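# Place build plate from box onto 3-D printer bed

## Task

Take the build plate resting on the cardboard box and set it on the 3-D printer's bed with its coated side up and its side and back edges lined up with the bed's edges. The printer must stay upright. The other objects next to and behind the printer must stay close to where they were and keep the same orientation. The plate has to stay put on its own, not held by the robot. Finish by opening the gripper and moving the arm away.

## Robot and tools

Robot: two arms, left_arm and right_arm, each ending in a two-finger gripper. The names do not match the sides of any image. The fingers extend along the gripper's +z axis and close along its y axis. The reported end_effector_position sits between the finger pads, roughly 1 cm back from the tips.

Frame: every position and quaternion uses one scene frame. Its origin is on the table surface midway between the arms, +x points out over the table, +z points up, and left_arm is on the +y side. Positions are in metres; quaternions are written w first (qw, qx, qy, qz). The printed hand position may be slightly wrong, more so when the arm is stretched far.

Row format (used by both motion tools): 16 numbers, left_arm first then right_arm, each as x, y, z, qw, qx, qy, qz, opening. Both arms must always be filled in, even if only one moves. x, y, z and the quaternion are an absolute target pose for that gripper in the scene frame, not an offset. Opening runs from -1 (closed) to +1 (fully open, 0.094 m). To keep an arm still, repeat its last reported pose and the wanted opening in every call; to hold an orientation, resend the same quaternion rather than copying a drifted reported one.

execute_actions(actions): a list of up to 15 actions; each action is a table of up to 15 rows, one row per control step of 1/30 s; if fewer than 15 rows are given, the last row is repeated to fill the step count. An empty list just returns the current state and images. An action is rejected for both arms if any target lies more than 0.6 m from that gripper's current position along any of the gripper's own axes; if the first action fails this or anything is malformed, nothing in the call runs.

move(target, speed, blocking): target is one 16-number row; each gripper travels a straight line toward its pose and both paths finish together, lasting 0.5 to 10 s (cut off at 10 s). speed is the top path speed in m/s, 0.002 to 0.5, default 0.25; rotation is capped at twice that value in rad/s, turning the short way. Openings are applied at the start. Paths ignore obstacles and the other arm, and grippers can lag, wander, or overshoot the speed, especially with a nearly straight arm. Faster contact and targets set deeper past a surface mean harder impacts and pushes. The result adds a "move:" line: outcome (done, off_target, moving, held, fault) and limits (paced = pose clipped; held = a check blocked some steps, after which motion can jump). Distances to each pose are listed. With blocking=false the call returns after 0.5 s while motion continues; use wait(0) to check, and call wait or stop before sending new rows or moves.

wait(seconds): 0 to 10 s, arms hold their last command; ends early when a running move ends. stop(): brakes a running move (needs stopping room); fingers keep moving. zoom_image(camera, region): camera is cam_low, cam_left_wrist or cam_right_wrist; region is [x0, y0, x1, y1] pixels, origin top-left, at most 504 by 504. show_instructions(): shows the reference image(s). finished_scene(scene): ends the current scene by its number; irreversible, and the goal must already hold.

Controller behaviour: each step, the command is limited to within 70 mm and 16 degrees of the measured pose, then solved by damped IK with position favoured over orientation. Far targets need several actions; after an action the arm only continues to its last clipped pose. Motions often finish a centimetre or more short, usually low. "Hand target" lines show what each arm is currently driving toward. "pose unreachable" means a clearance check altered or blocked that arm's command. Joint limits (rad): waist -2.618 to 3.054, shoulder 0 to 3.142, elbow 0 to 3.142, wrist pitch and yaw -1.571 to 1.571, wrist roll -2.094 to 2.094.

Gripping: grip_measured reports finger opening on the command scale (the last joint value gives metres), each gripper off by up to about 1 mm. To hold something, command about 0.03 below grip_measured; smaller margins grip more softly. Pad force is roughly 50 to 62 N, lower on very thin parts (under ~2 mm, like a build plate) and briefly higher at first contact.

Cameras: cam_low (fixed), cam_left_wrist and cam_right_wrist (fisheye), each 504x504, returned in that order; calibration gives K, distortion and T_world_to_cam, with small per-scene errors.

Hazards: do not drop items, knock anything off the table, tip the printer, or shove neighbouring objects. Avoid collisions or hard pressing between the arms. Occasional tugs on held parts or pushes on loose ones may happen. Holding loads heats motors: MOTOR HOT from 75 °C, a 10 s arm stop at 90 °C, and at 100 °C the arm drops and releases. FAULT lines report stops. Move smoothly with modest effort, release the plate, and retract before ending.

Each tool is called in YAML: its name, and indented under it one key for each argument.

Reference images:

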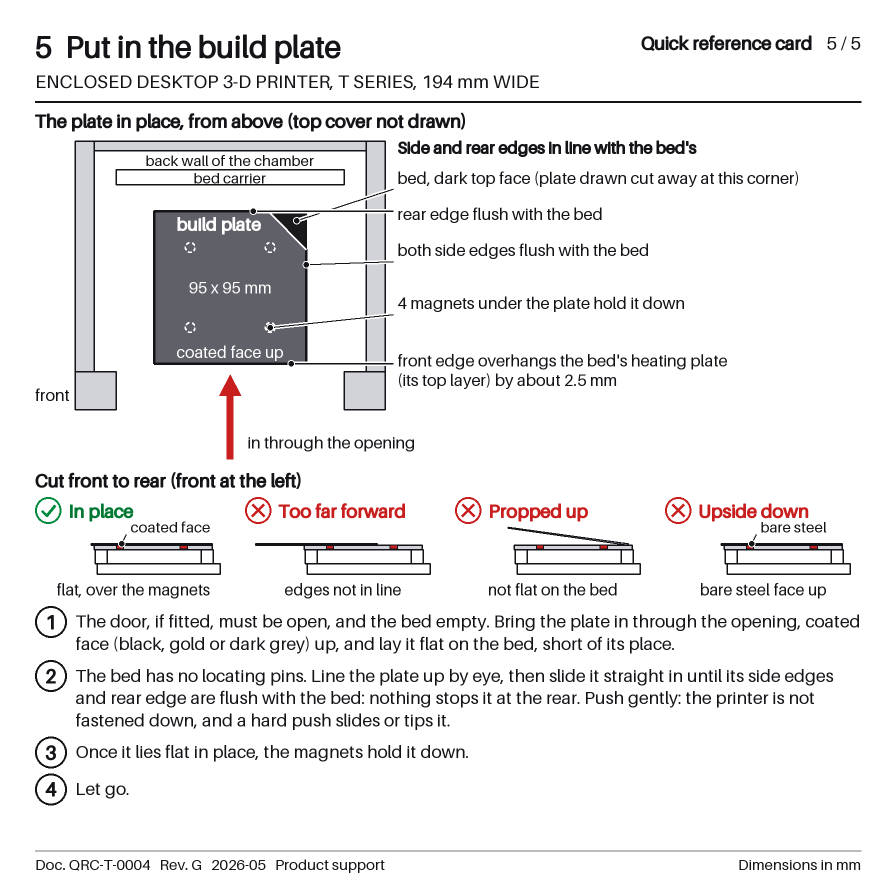

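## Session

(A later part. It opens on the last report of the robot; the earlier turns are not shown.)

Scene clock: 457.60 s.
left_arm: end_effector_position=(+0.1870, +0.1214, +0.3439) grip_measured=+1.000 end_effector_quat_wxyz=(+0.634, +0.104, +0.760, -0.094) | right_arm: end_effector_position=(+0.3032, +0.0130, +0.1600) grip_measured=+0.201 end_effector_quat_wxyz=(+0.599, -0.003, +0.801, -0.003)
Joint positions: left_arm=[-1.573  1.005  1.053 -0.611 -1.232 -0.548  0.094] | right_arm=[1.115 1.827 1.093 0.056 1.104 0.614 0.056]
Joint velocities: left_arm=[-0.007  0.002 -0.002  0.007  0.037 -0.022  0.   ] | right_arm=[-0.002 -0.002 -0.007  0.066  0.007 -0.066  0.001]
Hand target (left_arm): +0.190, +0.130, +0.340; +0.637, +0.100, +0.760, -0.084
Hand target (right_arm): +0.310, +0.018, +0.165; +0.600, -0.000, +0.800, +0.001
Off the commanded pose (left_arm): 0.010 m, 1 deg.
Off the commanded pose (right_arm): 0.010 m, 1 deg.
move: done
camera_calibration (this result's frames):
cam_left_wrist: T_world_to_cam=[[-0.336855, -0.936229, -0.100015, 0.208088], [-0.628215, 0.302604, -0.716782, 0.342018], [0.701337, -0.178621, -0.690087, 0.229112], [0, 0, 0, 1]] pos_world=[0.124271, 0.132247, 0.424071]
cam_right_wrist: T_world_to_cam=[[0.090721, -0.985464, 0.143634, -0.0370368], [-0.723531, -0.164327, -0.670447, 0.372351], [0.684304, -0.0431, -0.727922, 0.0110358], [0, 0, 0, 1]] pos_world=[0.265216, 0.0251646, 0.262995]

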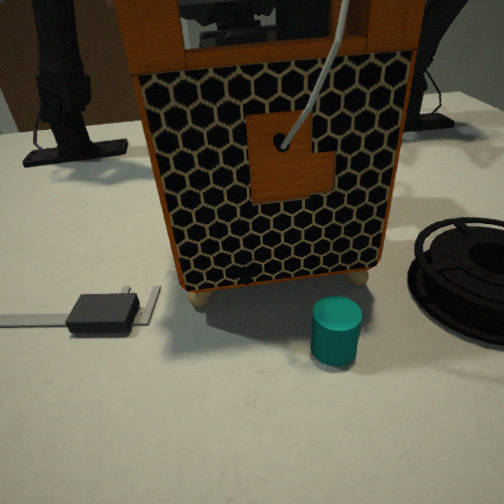

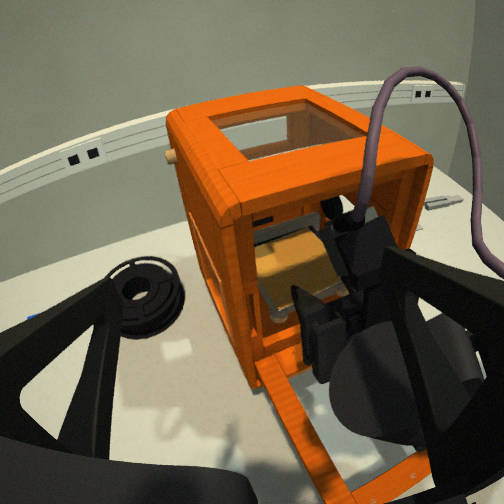

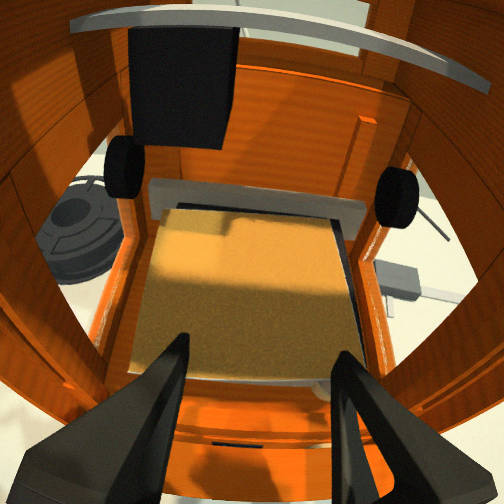

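move:
  target: [0.19,0.13,0.34,0.637,0.1,0.759,-0.084,1,0.33,0.022,0.170,0.59,0,0.807,0,0.2]
  speed: 0.02

Scene clock: 466.87 s.
left_arm: end_effector_position=(+0.1870, +0.1214, +0.3439) grip_measured=+1.000 end_effector_quat_wxyz=(+0.634, +0.104, +0.760, -0.094) | right_arm: end_effector_position=(+0.3212, +0.0194, +0.1638) grip_measured=+0.201 end_effector_quat_wxyz=(+0.591, -0.002, +0.807, +0.003)
Joint positions: left_arm=[-1.573  1.005  1.053 -0.611 -1.232 -0.548  0.094] | right_arm=[1.073 1.855 1.155 0.044 1.054 0.591 0.056]
Joint velocities: left_arm=[-0.017 -0.002  0.007  0.007 -0.022 -0.051  0.   ] | right_arm=[ 0.012  0.007 -0.007 -0.007  0.007  0.066  0.001]
Hand target (left_arm): +0.190, +0.130, +0.340; +0.637, +0.100, +0.760, -0.084
Hand target (right_arm): +0.330, +0.022, +0.170; +0.590, -0.000, +0.807, +0.001
Off the commanded pose (left_arm): 0.010 m, 1 deg.
Off the commanded pose (right_arm): 0.011 m, 0 deg.
move: off_target (right_arm)
camera_calibration (this result's frames):
cam_left_wrist: T_world_to_cam=[[-0.336855, -0.936229, -0.100015, 0.208088], [-0.628215, 0.302604, -0.716782, 0.342018], [0.701337, -0.178621, -0.690087, 0.229112], [0, 0, 0, 1]] pos_world=[0.124271, 0.132247, 0.424071]
cam_right_wrist: T_world_to_cam=[[0.0976792, -0.986598, 0.130701, -0.032942], [-0.736011, -0.160011, -0.657787, 0.390732], [0.669885, -0.0319456, -0.741777, 0.00844551], [0, 0, 0, 1]] pos_world=[0.285144, 0.0302908, 0.267589]

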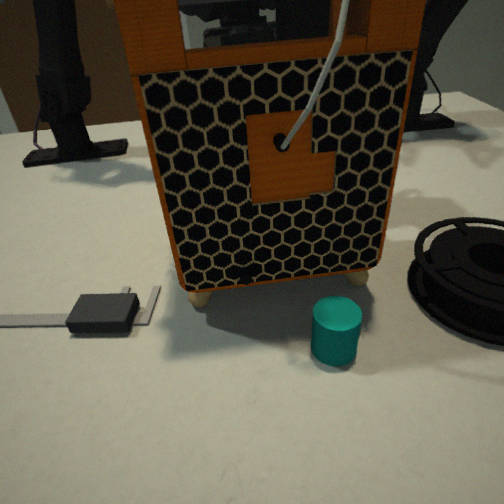

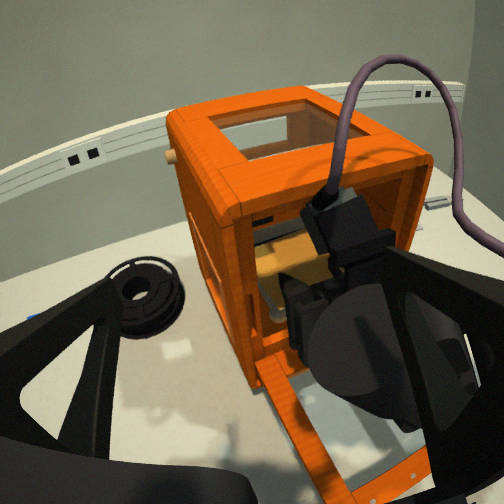

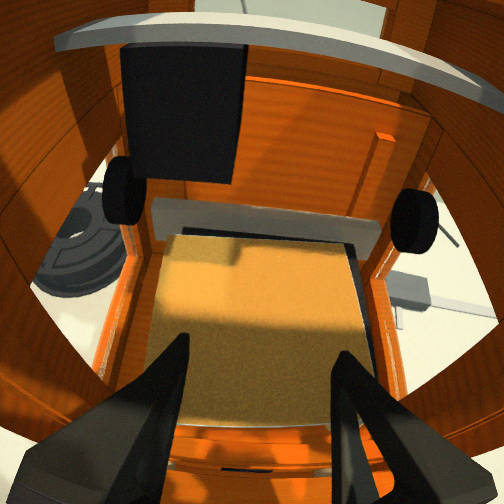

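move:
  target: [0.19,0.13,0.34,0.637,0.1,0.759,-0.084,1,0.322,0.019,0.142,0.59,0,0.807,0,0.2]
  speed: 0.02

execute_actions:
  actions:
    - [[0.19,0.13,0.34,0.637,0.1,0.759,-0.084,1,0.322,0.016,0.142,0.59,0.014,0.807,-0.01,0.2]]
    - [[0.19,0.13,0.34,0.637,0.1,0.759,-0.084,1,0.322,0.013,0.142,0.59,0.028,0.807,-0.02,0.2]]

Scene clock: 484.30 s.
left_arm: end_effector_position=(+0.1870, +0.1214, +0.3439) grip_measured=+1.000 end_effector_quat_wxyz=(+0.634, +0.104, +0.760, -0.094) | right_arm: end_effector_position=(+0.3234, +0.0231, +0.1637) grip_measured=+0.201 end_effector_quat_wxyz=(+0.601, +0.016, +0.799, +0.020)
Joint positions: left_arm=[-1.573  1.005  1.053 -0.611 -1.232 -0.548  0.094] | right_arm=[1.073 1.869 1.143 0.12  1.062 0.597 0.056]
Joint velocities: left_arm=[-0.012  0.002 -0.022  0.007 -0.007  0.022  0.   ] | right_arm=[-0.012  0.007 -0.017 -0.022 -0.081  0.022 -0.001]
Hand target (left_arm): +0.190, +0.130, +0.340; +0.637, +0.100, +0.760, -0.084
Hand target (right_arm): +0.322, +0.018, +0.143; +0.590, +0.000, +0.807, +0.000
Off the commanded pose (left_arm): 0.010 m, 1 deg.
Off the commanded pose (right_arm): 0.022 m, 3 deg.
move: off_target (right_arm)
camera_calibration (this result's frames):
cam_left_wrist: T_world_to_cam=[[-0.336855, -0.936229, -0.100015, 0.208088], [-0.628215, 0.302604, -0.716782, 0.342018], [0.701337, -0.178621, -0.690087, 0.229112], [0, 0, 0, 1]] pos_world=[0.124271, 0.132247, 0.424071]
cam_right_wrist: T_world_to_cam=[[0.0874192, -0.992522, 0.0851995, -0.0186235], [-0.721005, -0.122057, -0.682095, 0.391152], [0.687393, -0.00180105, -0.726283, -0.00185277], [0, 0, 0, 1]] pos_world=[0.284924, 0.0292552, 0.267044]

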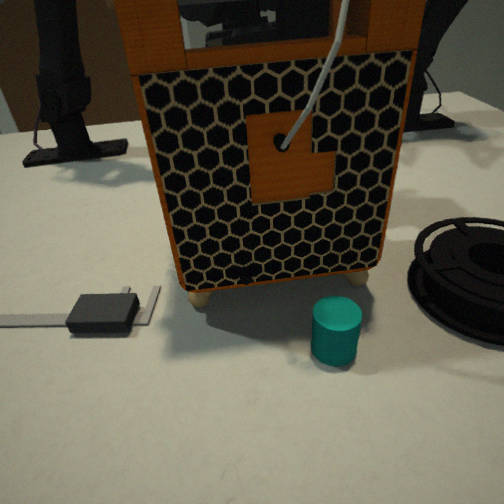

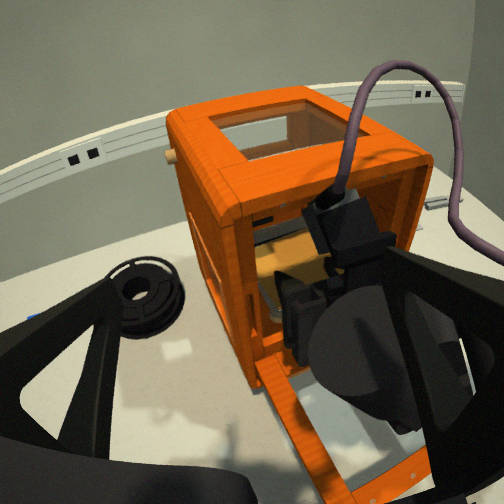

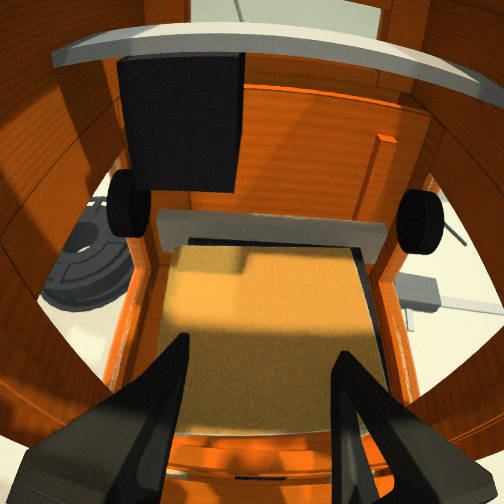

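Scene clock: 485.30 s.
left_arm: end_effector_position=(+0.1870, +0.1214, +0.3439) grip_measured=+1.000 end_effector_quat_wxyz=(+0.634, +0.104, +0.760, -0.094) | right_arm: end_effector_position=(+0.3244, +0.0161, +0.1639) grip_measured=+0.201 end_effector_quat_wxyz=(+0.605, +0.048, +0.794, +0.015)
Joint positions: left_arm=[-1.573  1.005  1.053 -0.611 -1.232 -0.548  0.094] | right_arm=[1.073 1.878 1.156 0.083 1.107 0.672 0.056]
Joint velocities: left_arm=[-0.002 -0.012 -0.007  0.022  0.037 -0.037  0.   ] | right_arm=[-0.007 -0.012 -0.012 -0.095 -0.022  0.095 -0.001]
Hand target (left_arm): +0.190, +0.130, +0.340; +0.637, +0.100, +0.760, -0.084
Hand target (right_arm): +0.322, +0.012, +0.143; +0.591, +0.027, +0.806, -0.019
Off the commanded pose (left_arm): 0.010 m, 1 deg.
Off the commanded pose (right_arm): 0.022 m, 5 deg.
camera_calibration (this result's frames):
cam_left_wrist: T_world_to_cam=[[-0.336855, -0.936229, -0.100015, 0.208088], [-0.628215, 0.302604, -0.716782, 0.342018], [0.701337, -0.178621, -0.690087, 0.229112], [0, 0, 0, 1]] pos_world=[0.124271, 0.132247, 0.424071]
cam_right_wrist: T_world_to_cam=[[0.0300379, -0.998051, 0.0546995, -0.00199319], [-0.718152, -0.0596127, -0.693329, 0.391096], [0.695238, -0.0184564, -0.718543, -0.00591249], [0, 0, 0, 1]] pos_world=[0.285037, 0.0212159, 0.267019]

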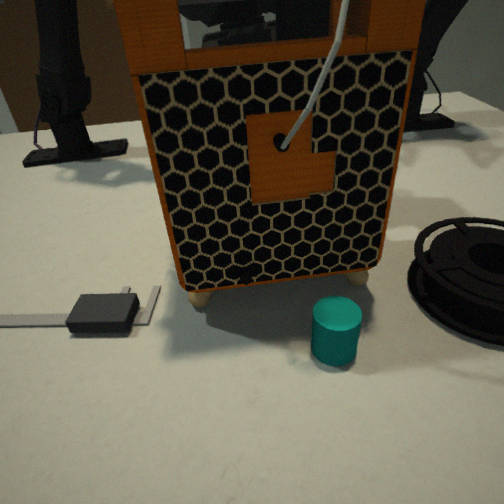

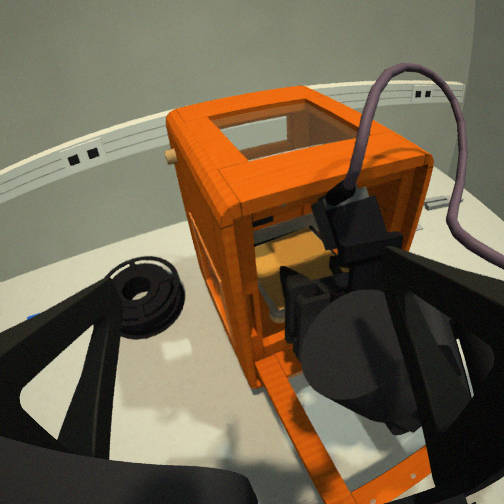

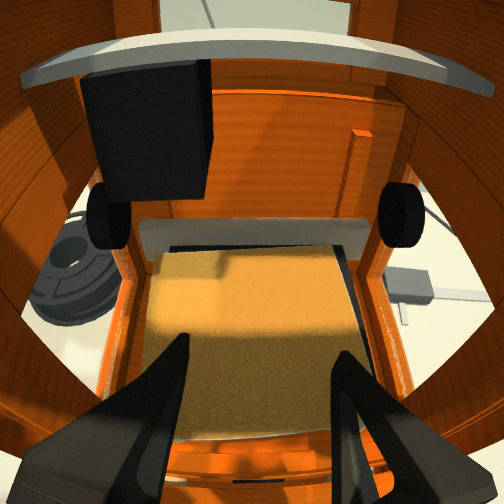

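move:
  target: [0.19,0.13,0.34,0.637,0.1,0.759,-0.084,1,0.27,0.02,0.18,0.59,0,0.807,0,0.2]
  speed: 0.05

move:
  target: [0.17,0.16,0.36,0.637,0.1,0.759,-0.084,1,0.27,0.05,0.19,0.354,0.366,0.785,0.354,-1]
  speed: 0.25

Scene clock: 499.40 s.
left_arm: end_effector_position=(+0.1870, +0.1214, +0.3439) grip_measured=+1.000 end_effector_quat_wxyz=(+0.634, +0.104, +0.760, -0.094) | right_arm: end_effector_position=(+0.2719, +0.0178, +0.1626) grip_measured=+0.201 end_effector_quat_wxyz=(+0.582, -0.013, +0.813, -0.010)
Joint positions: left_arm=[-1.573  1.005  1.053 -0.611 -1.232 -0.548  0.094] | right_arm=[ 1.196  1.81   1.156 -0.215  1.134  0.786  0.056]
Joint velocities: left_arm=[-0.007  0.002 -0.017  0.051  0.037  0.007  0.   ] | right_arm=[ 0.002  0.002  0.012  0.007  0.007  0.007 -0.001]
Hand target (left_arm): +0.190, +0.130, +0.340; +0.637, +0.100, +0.760, -0.084
Hand target (right_arm): +0.270, +0.020, +0.180; +0.591, -0.000, +0.807, -0.000
Off the commanded pose (left_arm): 0.010 m, 1 deg.
Off the commanded pose (right_arm): 0.018 m, 2 deg.
move: off_target (right_arm)
camera_calibration (this result's frames):
cam_left_wrist: T_world_to_cam=[[-0.336855, -0.936229, -0.100015, 0.208088], [-0.628215, 0.302604, -0.716782, 0.342018], [0.701337, -0.178621, -0.690087, 0.229112], [0, 0, 0, 1]] pos_world=[0.124271, 0.132247, 0.424071]
cam_right_wrist: T_world_to_cam=[[0.104264, -0.981193, 0.162446, -0.0366125], [-0.750209, -0.184824, -0.634843, 0.35397], [0.652928, -0.055677, -0.755371, 0.0477928], [0, 0, 0, 1]] pos_world=[0.238164, 0.0321591, 0.266764]

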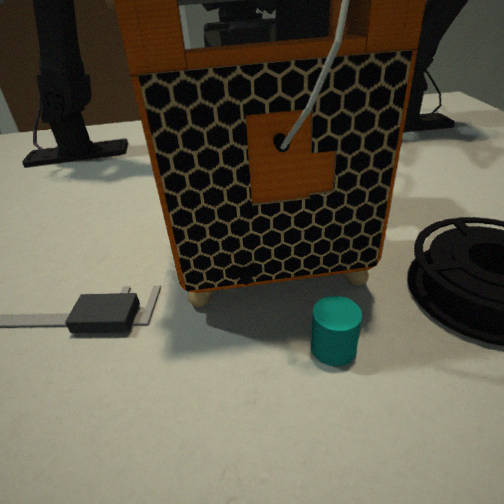

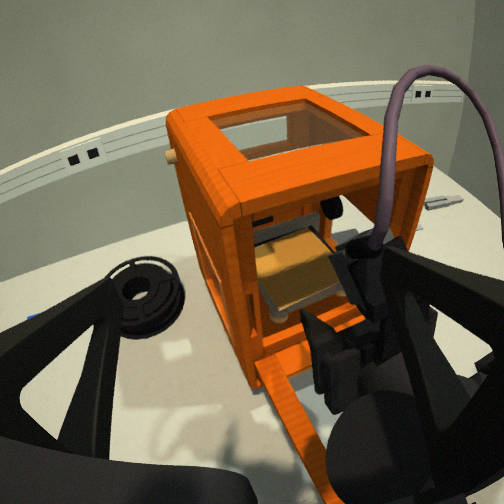

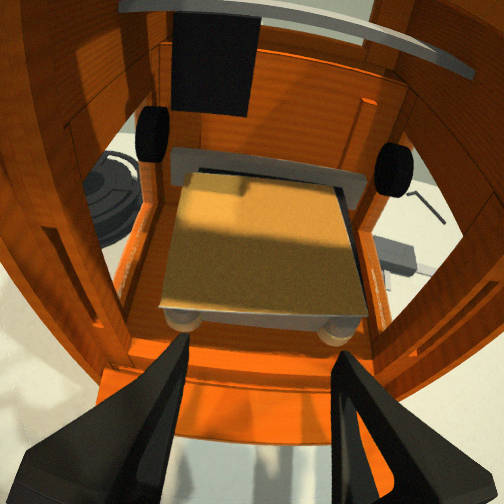

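Scene clock: 502.27 s.
left_arm: end_effector_position=(+0.1692, +0.1525, +0.3473) grip_measured=+1.000 end_effector_quat_wxyz=(+0.632, +0.117, +0.763, -0.074) | right_arm: end_effector_position=(+0.2660, +0.0545, +0.1800) grip_measured=-0.989 end_effector_quat_wxyz=(+0.355, +0.356, +0.791, +0.347)
Joint positions: left_arm=[-1.69   0.989  1.143 -1.045 -1.323 -0.841  0.094] | right_arm=[ 1.131  1.695  1.201 -0.238  0.713  1.728  0.001]
Joint velocities: left_arm=[-0.037 -0.002  0.007  0.007 -0.037 -0.066  0.   ] | right_arm=[-0.007 -0.002  0.012 -0.022  0.007 -0.022  0.   ]
Hand target (left_arm): +0.169, +0.159, +0.361; +0.639, +0.101, +0.758, -0.085
Hand target (right_arm): +0.269, +0.051, +0.189; +0.354, +0.364, +0.784, +0.356
Off the commanded pose (left_arm): 0.015 m, 2 deg.
Off the commanded pose (right_arm): 0.012 m, 2 deg.
move: off_target (left_arm, right_arm)
camera_calibration (this result's frames):
cam_left_wrist: T_world_to_cam=[[-0.331516, -0.932537, -0.143078, 0.245059], [-0.630781, 0.331859, -0.701416, 0.314532], [0.701578, -0.14228, -0.698244, 0.246748], [0, 0, 0, 1]] pos_world=[0.106529, 0.159254, 0.427971]
cam_right_wrist: T_world_to_cam=[[-0.196987, -0.609804, -0.767681, 0.224423], [-0.878103, 0.457993, -0.138484, 0.277043], [0.436041, 0.646824, -0.62569, 0.0629366], [0, 0, 0, 1]] pos_world=[0.260038, -0.0307385, 0.25003]

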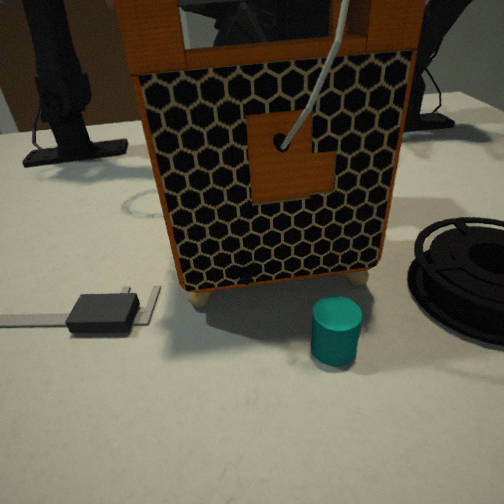

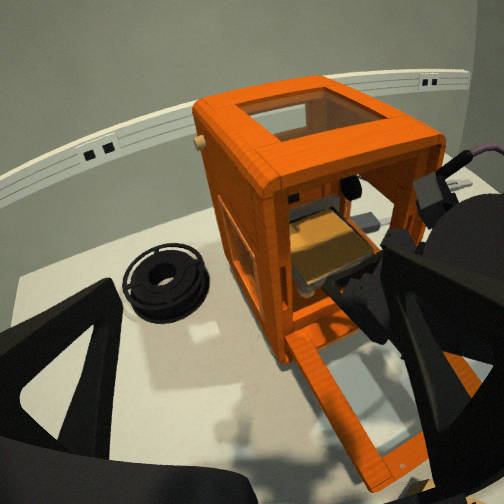

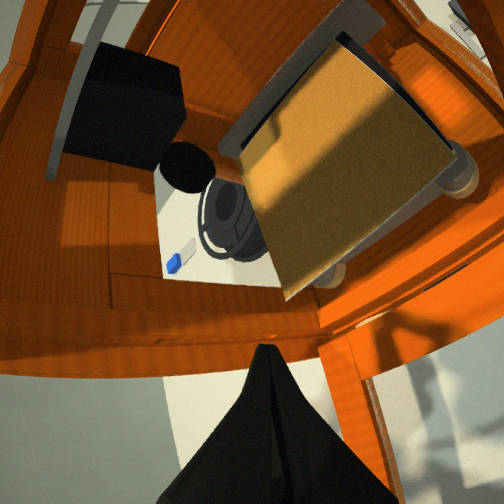

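move:
  target: [0.15,0.24,0.36,0.61,0.29,0.70,-0.25,1,0.22,0.03,0.19,0.483,-0.224,0.836,0.129,-1]
  speed: 0.3

move:
  target: [0.15,0.24,0.36,0.61,0.29,0.70,-0.25,1,0.27,0.04,0.19,0.433,-0.75,0.433,-0.25,-1]
  speed: 0.3

Scene clock: 532.53 s.
left_arm: end_effector_position=(+0.1436, +0.2303, +0.3516) grip_measured=+1.000 end_effector_quat_wxyz=(+0.606, +0.303, +0.695, -0.238) | right_arm: end_effector_position=(+0.2271, +0.0341, +0.1923) grip_measured=-0.989 end_effector_quat_wxyz=(+0.489, -0.212, +0.836, +0.131)
Joint positions: left_arm=[-1.903  0.331  0.986 -0.985 -1.086 -0.257  0.094] | right_arm=[ 1.175  1.484  1.003 -0.169  0.634  0.436  0.001]
Joint velocities: left_arm=[-0.037 -0.022 -0.002 -0.022 -0.066 -0.051  0.   ] | right_arm=[ 0.012  0.002 -0.002 -0.051 -0.066 -0.081 -0.001]
Hand target (left_arm): +0.148, +0.239, +0.361; +0.610, +0.286, +0.696, -0.248
Hand target (right_arm): +0.220, +0.030, +0.190; +0.485, -0.225, +0.836, +0.128
Off the commanded pose (left_arm): 0.014 m, 2 deg.
Off the commanded pose (right_arm): 0.009 m, 2 deg.
move: off_target (left_arm)
camera_calibration (this result's frames):
cam_left_wrist: T_world_to_cam=[[-0.744741, -0.650694, -0.14818, 0.305861], [-0.362655, 0.581001, -0.728642, 0.189223], [0.560216, -0.488912, -0.668673, 0.368481], [0, 0, 0, 1]] pos_world=[0.0899813, 0.269238, 0.429591]
cam_right_wrist: T_world_to_cam=[[0.579539, -0.8087, 0.100688, -0.122746], [-0.674782, -0.545464, -0.49713, 0.310951], [0.456951, 0.220164, -0.861814, 0.155926], [0, 0, 0, 1]] pos_world=[0.20971, 0.0360187, 0.301322]

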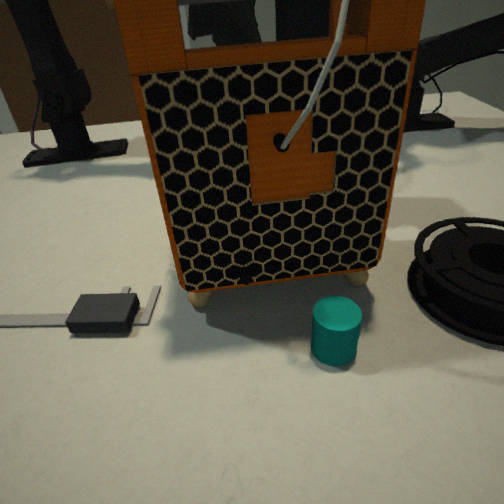

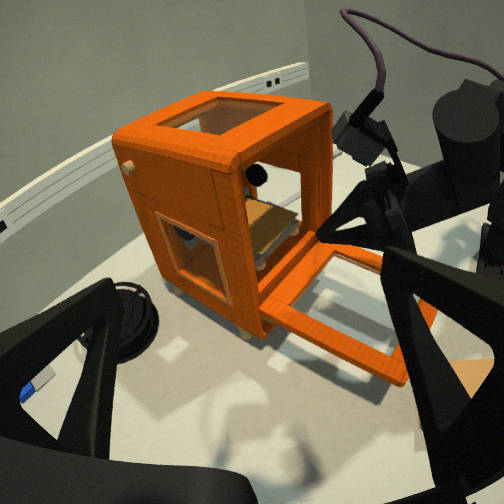

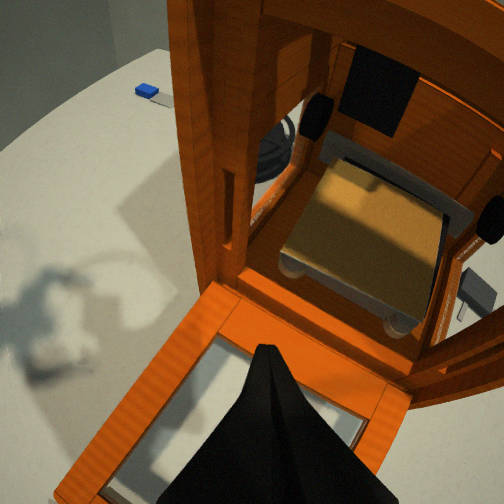

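Scene clock: 535.80 s.
left_arm: end_effector_position=(+0.1460, +0.2347, +0.3525) grip_measured=+1.000 end_effector_quat_wxyz=(+0.607, +0.299, +0.696, -0.242) | right_arm: end_effector_position=(+0.2634, +0.0349, +0.1805) grip_measured=-0.989 end_effector_quat_wxyz=(-0.424, +0.755, -0.433, +0.250)
Joint positions: left_arm=[-1.979  0.331  1.007 -1.051 -1.158 -0.32   0.094] | right_arm=[ 1.057  1.549  1.034 -0.121  0.522 -1.229  0.001]
Joint velocities: left_arm=[-0.017 -0.017 -0.007 -0.037 -0.022 -0.007  0.   ] | right_arm=[ 0.012  0.002  0.012 -0.022  0.081 -0.11  -0.001]
Hand target (left_arm): +0.149, +0.240, +0.360; +0.609, +0.288, +0.696, -0.249
Hand target (right_arm): +0.270, +0.040, +0.190; -0.434, +0.750, -0.434, +0.249
Off the commanded pose (left_arm): 0.010 m, 1 deg.
Off the commanded pose (right_arm): 0.013 m, 1 deg.
move: off_target (right_arm)
camera_calibration (this result's frames):
cam_left_wrist: T_world_to_cam=[[-0.744659, -0.653102, -0.137625, 0.307504], [-0.366869, 0.572769, -0.733037, 0.192292], [0.557575, -0.495372, -0.66612, 0.370943], [0, 0, 0, 1]] pos_world=[0.0927031, 0.274448, 0.43037]
cam_right_wrist: T_world_to_cam=[[0.39444, 0.415344, 0.819699, -0.265672], [0.117325, -0.907485, 0.403368, -0.02847], [0.911401, -0.062933, -0.406678, -0.0629653], [0, 0, 0, 1]] pos_world=[0.165519, 0.0805465, 0.203649]

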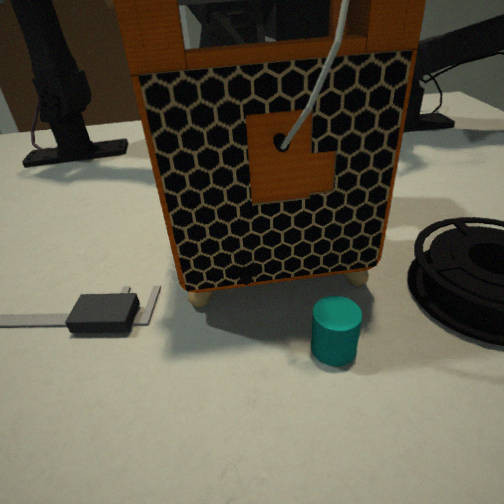

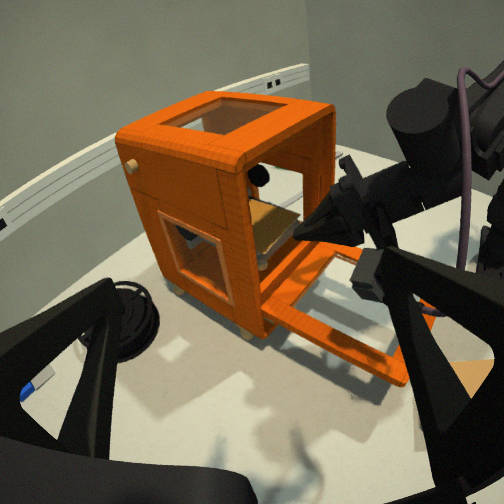

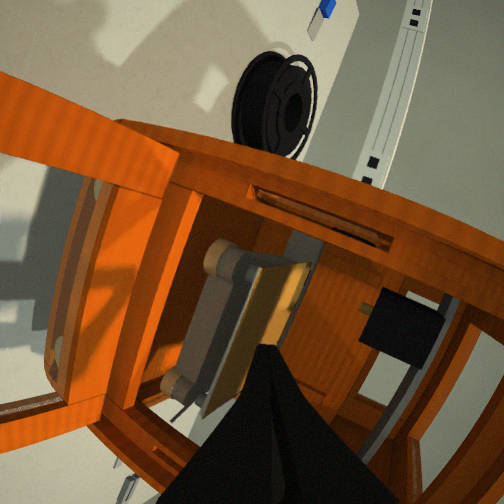

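move:
  target: [0.35,0.23,0.19,0.646,0.345,0.542,-0.411,-0.5,0.31,0.06,0.19,0.400,-0.768,0.4435,-0.231,-1]
  speed: 0.15

Scene clock: 552.73 s.
left_arm: end_effector_position=(+0.1866, +0.2660, +0.2933) grip_measured=-0.498 end_effector_quat_wxyz=(+0.627, +0.284, +0.662, -0.296) | right_arm: end_effector_position=(+0.3054, +0.0587, +0.1854) grip_measured=-0.989 end_effector_quat_wxyz=(-0.402, +0.767, -0.444, +0.232)
Joint positions: left_arm=[-2.381  0.019  0.859 -1.549 -1.51  -0.744  0.024] | right_arm=[ 0.967  1.71   1.273 -0.239  0.425 -1.251  0.001]
Joint velocities: left_arm=[ 0.007  0.007 -0.017  0.095 -0.022  0.007  0.   ] | right_arm=[ 0.017 -0.007  0.027 -0.022  0.066 -0.051 -0.001]
Hand target (left_arm): +0.188, +0.268, +0.290; +0.633, +0.284, +0.661, -0.286
Hand target (right_arm): +0.310, +0.060, +0.189; -0.401, +0.768, -0.444, +0.230
Off the commanded pose (left_arm): 0.197 m, 20 deg; position and orientation clipped at the last step of the last action.
Off the commanded pose (right_arm): 0.007 m, 0 deg.
joint sent to its limit (left arm) — the command would take joint 2 (shoulder) past its lower limit and joint 4 (wrist pitch) past its lower limit, so those joints were sent only as far as their limits.
move: off_target (left_arm); limits=paced
camera_calibration (this result's frames):
cam_left_wrist: T_world_to_cam=[[-0.776927, -0.624234, -0.0819503, 0.332079], [-0.314894, 0.497994, -0.807987, 0.178054], [0.545184, -0.601942, -0.583473, 0.330749], [0, 0, 0, 1]] pos_world=[0.133751, 0.317717, 0.364063]
cam_right_wrist: T_world_to_cam=[[0.444587, 0.432941, 0.784159, -0.305902], [0.141071, -0.898353, 0.416006, -0.0239093], [0.884557, -0.0743287, -0.460472, -0.0788804], [0, 0, 0, 1]] pos_world=[0.209147, 0.105095, 0.2135]

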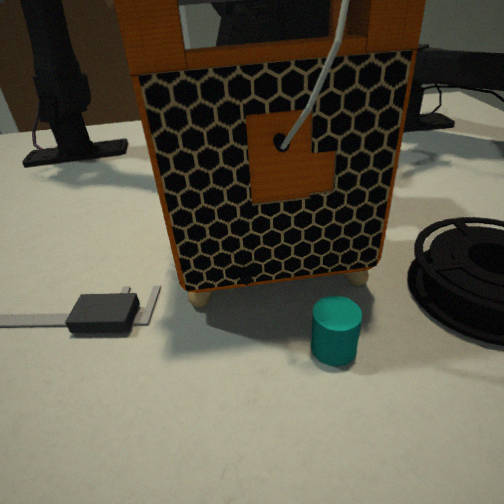

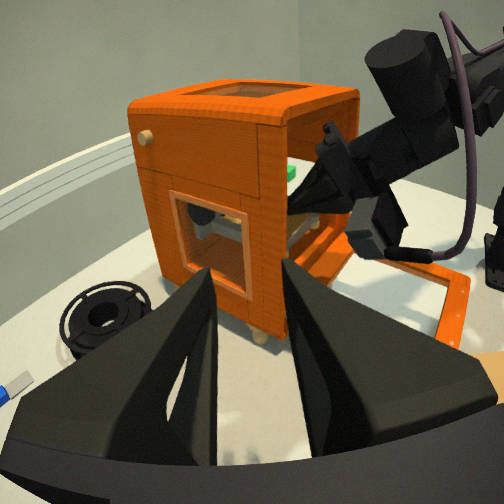

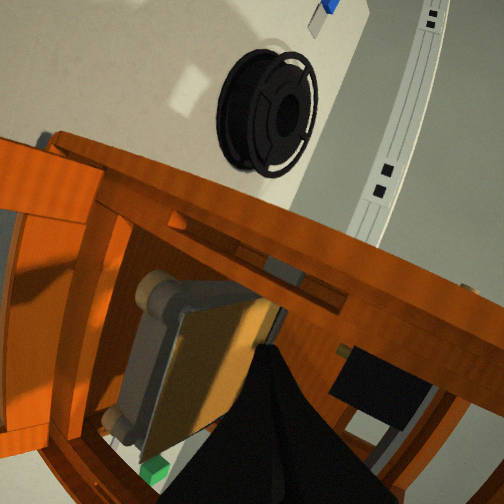

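move:
  target: [0.0,0.13,0.42,0.405,0.579,0.579,-0.405,-0.5,0.31,0.06,0.19,0.400,-0.768,0.4435,-0.231,-1]
  speed: 0.3

move:
  target: [0.22,0.15,0.44,0.405,0.579,0.579,-0.405,-0.5,0.31,0.06,0.19,0.400,-0.768,0.4435,-0.231,-1]
  speed: 0.3

Scene clock: 564.67 s.
left_arm: end_effector_position=(+0.0037, +0.1236, +0.3985) grip_measured=-0.498 end_effector_quat_wxyz=(+0.392, +0.587, +0.591, -0.390) | right_arm: end_effector_position=(+0.3048, +0.0583, +0.1844) grip_measured=-0.989 end_effector_quat_wxyz=(-0.399, +0.769, -0.443, +0.232)
Joint positions: left_arm=[-1.811  0.786  1.4   -1.023 -0.218 -0.094  0.024] | right_arm=[ 0.967  1.71   1.273 -0.244  0.423 -1.253  0.001]
Joint velocities: left_arm=[-0.012 -0.007  0.002 -0.022  0.022 -0.037  0.   ] | right_arm=[-0.007 -0.002 -0.007 -0.007 -0.007 -0.022 -0.   ]
Hand target (left_arm): +0.004, +0.125, +0.414; +0.401, +0.579, +0.582, -0.406
Hand target (right_arm): +0.310, +0.060, +0.190; -0.400, +0.768, -0.444, +0.231
Off the commanded pose (left_arm): 0.023 m, 3 deg.
Off the commanded pose (right_arm): 0.008 m, 0 deg.
move: off_target (left_arm); limits=paced
camera_calibration (this result's frames):
cam_left_wrist: T_world_to_cam=[[-0.992456, 0.0802884, -0.0926553, 0.0277135], [0.118171, 0.827786, -0.548458, 0.130567], [0.0326639, -0.55527, -0.831029, 0.500935], [0, 0, 0, 1]] pos_world=[-0.00428728, 0.167847, 0.49047]
cam_right_wrist: T_world_to_cam=[[0.445354, 0.438312, 0.780732, -0.304634], [0.144302, -0.895719, 0.420553, -0.0257926], [0.88365, -0.0746333, -0.462161, -0.0782809], [0, 0, 0, 1]] pos_world=[0.208565, 0.10458, 0.212506]

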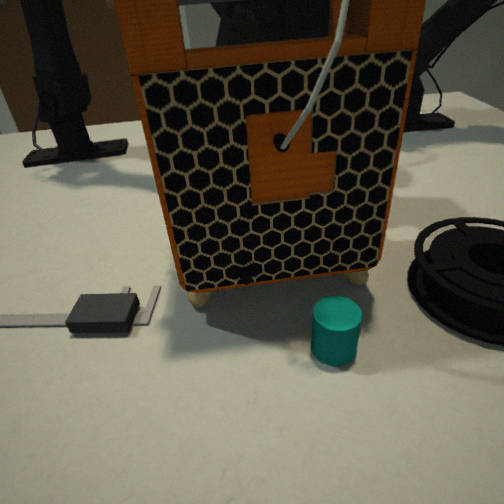

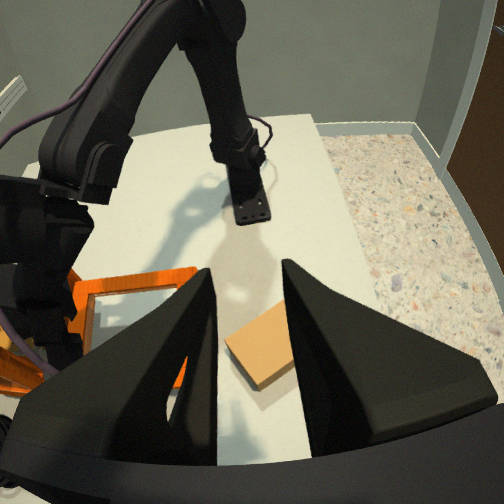

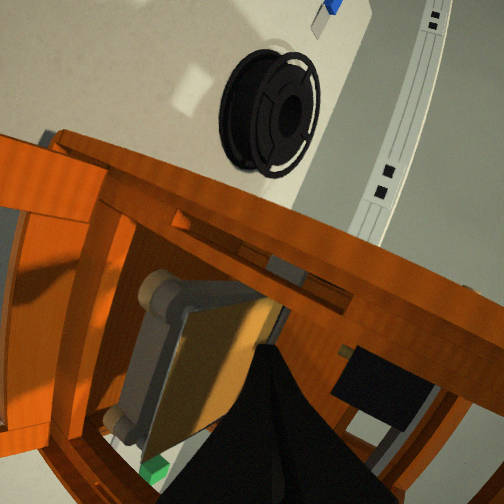

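Scene clock: 566.43 s.
left_arm: end_effector_position=(+0.2332, +0.1588, +0.4290) grip_measured=-0.498 end_effector_quat_wxyz=(+0.423, +0.547, +0.601, -0.400) | right_arm: end_effector_position=(+0.3048, +0.0583, +0.1844) grip_measured=-0.989 end_effector_quat_wxyz=(-0.399, +0.769, -0.443, +0.232)
Joint positions: left_arm=[-0.126  1.429  1.916 -1.546  1.193  1.009  0.024] | right_arm=[ 0.967  1.71   1.273 -0.244  0.423 -1.253  0.001]
Joint velocities: left_arm=[-0.002  0.007 -0.027  0.022  0.007 -0.022  0.001] | right_arm=[-0.007  0.007 -0.002 -0.051 -0.051  0.095 -0.   ]
Hand target (left_arm): +0.226, +0.157, +0.439; +0.430, +0.552, +0.587, -0.407
Hand target (right_arm): +0.310, +0.060, +0.190; -0.400, +0.768, -0.443, +0.231
Off the commanded pose (left_arm): 0.019 m, 5 deg.
Off the commanded pose (right_arm): 0.008 m, 0 deg.
joint sent to its limit (left arm) — the command would take joint 4 (wrist pitch) past its lower limit, so that joint was sent only as far as its limit.
move: off_target (left_arm); limits=paced
camera_calibration (this result's frames):
cam_left_wrist: T_world_to_cam=[[-0.996679, -0.000974333, -0.0814243, 0.264493], [0.0488618, 0.792753, -0.607581, 0.138113], [0.0651414, -0.609542, -0.790073, 0.521811], [0, 0, 0, 1]] pos_world=[0.222875, 0.208834, 0.517719]
cam_right_wrist: T_world_to_cam=[[0.445136, 0.438621, 0.780683, -0.304577], [0.144433, -0.895573, 0.420818, -0.0258897], [0.883738, -0.0745651, -0.462003, -0.078341], [0, 0, 0, 1]] pos_world=[0.20855, 0.104566, 0.212479]

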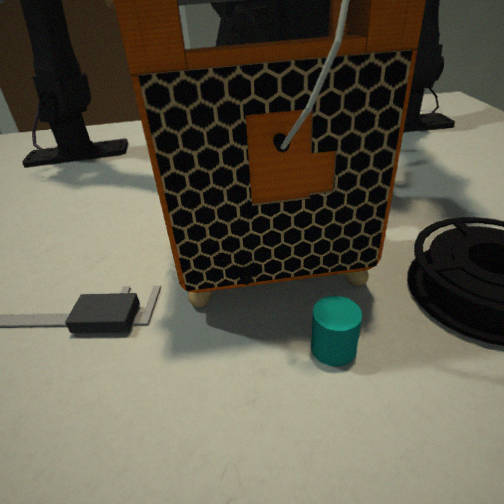

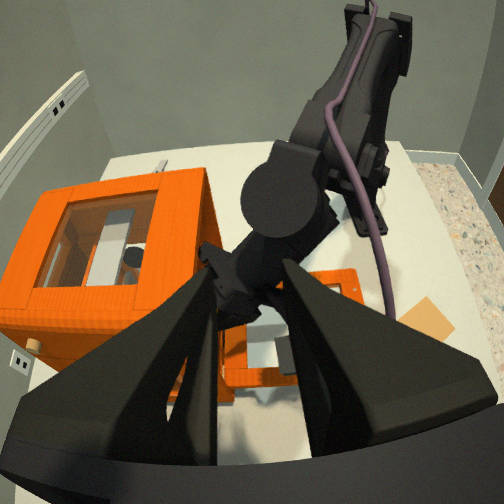

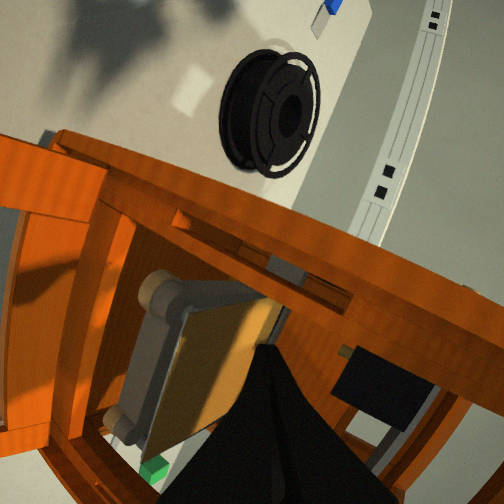

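move:
  target: [0.36,0.24,0.17,0.612,0.354,0.612,-0.354,-0.5,0.335,0.075,0.185,0.400,-0.768,0.4435,-0.231,-1]
  speed: 0.2

Scene clock: 578.20 s.
left_arm: end_effector_position=(+0.3555, +0.2449, +0.1753) grip_measured=-0.498 end_effector_quat_wxyz=(+0.618, +0.356, +0.607, -0.350) | right_arm: end_effector_position=(+0.3285, +0.0724, +0.1780) grip_measured=-0.989 end_effector_quat_wxyz=(-0.395, +0.771, -0.443, +0.232)
Joint positions: left_arm=[ 0.181  1.665  0.44   1.256  1.236 -0.014  0.024] | right_arm=[ 0.932  1.808  1.37  -0.242  0.397 -1.277  0.001]
Joint velocities: left_arm=[-0.012 -0.007 -0.017  0.037  0.051 -0.007 -0.001] | right_arm=[ 0.012  0.007 -0.002  0.037  0.007  0.022  0.   ]
Hand target (left_arm): +0.353, +0.242, +0.170; +0.614, +0.349, +0.612, -0.356
Hand target (right_arm): +0.335, +0.075, +0.185; -0.400, +0.768, -0.444, +0.231
Off the commanded pose (left_arm): 0.009 m, 1 deg.
Off the commanded pose (right_arm): 0.010 m, 1 deg.
move: done
camera_calibration (this result's frames):
cam_left_wrist: T_world_to_cam=[[-0.877903, -0.459206, -0.135706, 0.445334], [-0.152499, 0.536777, -0.829828, 0.0829992], [0.453906, -0.707813, -0.541267, 0.208187], [0, 0, 0, 1]] pos_world=[0.30912, 0.307305, 0.241994]
cam_right_wrist: T_world_to_cam=[[0.449319, 0.444669, 0.774843, -0.317051], [0.145437, -0.892163, 0.42766, -0.0157687], [0.881454, -0.079465, -0.465537, -0.0994682], [0, 0, 0, 1]] pos_world=[0.232427, 0.11901, 0.206103]

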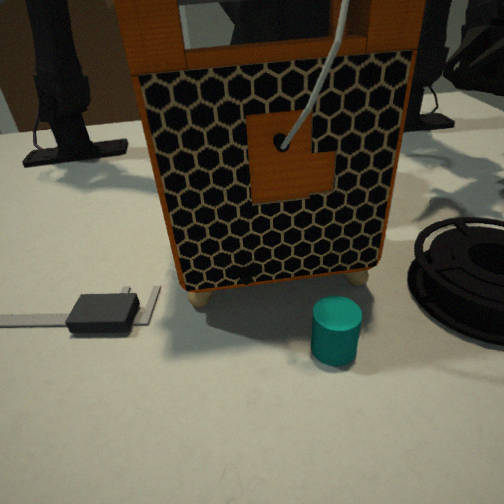

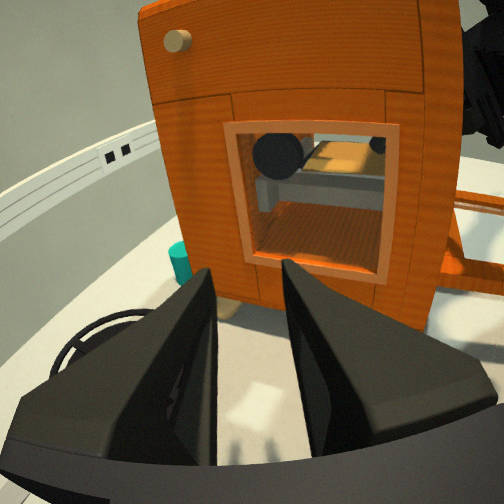

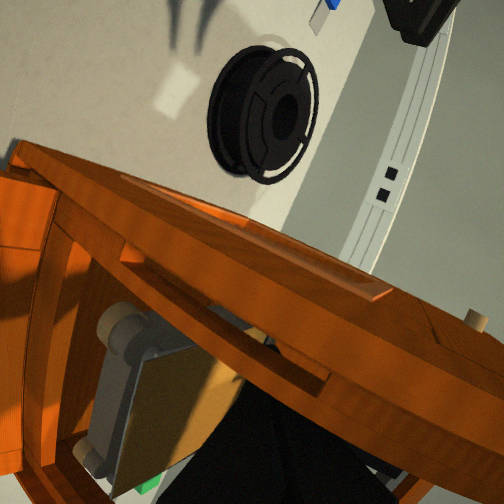

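move:
  target: [0.36,0.24,0.17,0.612,0.354,0.612,-0.354,-0.5,0.355,0.084,0.174,0.400,-0.768,0.4435,-0.231,-1]
  speed: 0.02

zoom_image:
  camera: "cam_left_wrist"
  region: [240,100,420,240]

Scene clock: 585.97 s.
left_arm: end_effector_position=(+0.3557, +0.2414, +0.1703) grip_measured=-0.498 end_effector_quat_wxyz=(+0.612, +0.355, +0.611, -0.355) | right_arm: end_effector_position=(+0.3507, +0.0746, +0.1651) grip_measured=-0.989 end_effector_quat_wxyz=(-0.386, +0.769, -0.450, +0.238)
Joint positions: left_arm=[ 0.168  1.676  0.44   1.243  1.23  -0.006  0.024] | right_arm=[ 0.895  1.881  1.42  -0.229  0.387 -1.291  0.001]
Joint velocities: left_arm=[ 0.002 -0.012 -0.002  0.007 -0.051  0.066 -0.   ] | right_arm=[ 0.032 -0.002 -0.007 -0.066 -0.007 -0.007  0.   ]
Hand target (left_arm): +0.360, +0.240, +0.170; +0.612, +0.354, +0.612, -0.354
Hand target (right_arm): +0.355, +0.084, +0.174; -0.400, +0.768, -0.444, +0.231
Off the commanded pose (left_arm): 0.004 m, 0 deg.
Off the commanded pose (right_arm): 0.014 m, 2 deg.
move: off_target (right_arm)
camera_calibration (this result's frames):
cam_left_wrist: T_world_to_cam=[[-0.882889, -0.453974, -0.120059, 0.441113], [-0.163638, 0.537086, -0.827503, 0.0842877], [0.440147, -0.710947, -0.548474, 0.209682], [0, 0, 0, 1]] pos_world=[0.310955, 0.304057, 0.237713]
cam_right_wrist: T_world_to_cam=[[0.462126, 0.446802, 0.766033, -0.321222], [0.129292, -0.888519, 0.440246, -0.00816814], [0.877338, -0.104408, -0.468376, -0.121103], [0, 0, 0, 1]] pos_world=[0.255749, 0.123621, 0.192941]

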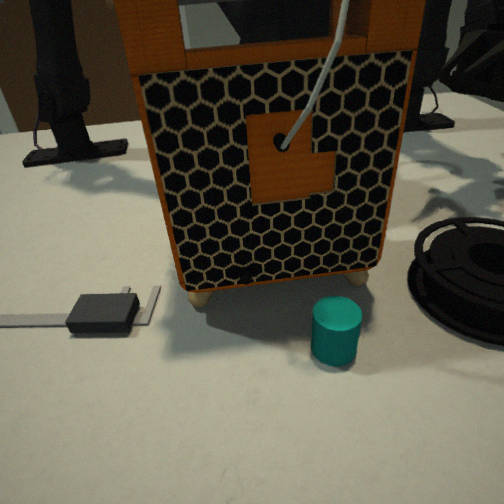

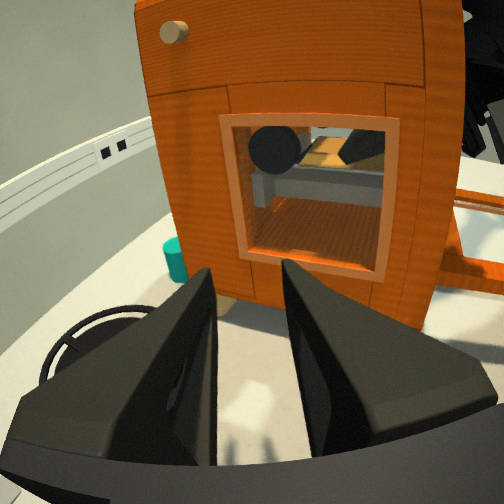

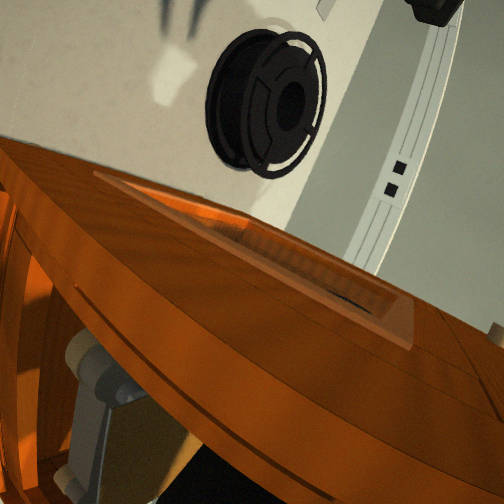

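Region (240, 100, 420, 240) of cam_left_wrist's 504x504 image, scaled by 2.800, with more detail than that image has.

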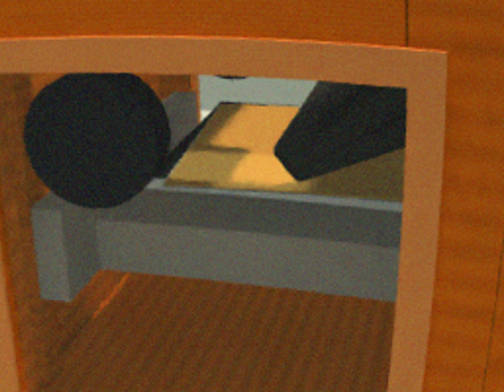

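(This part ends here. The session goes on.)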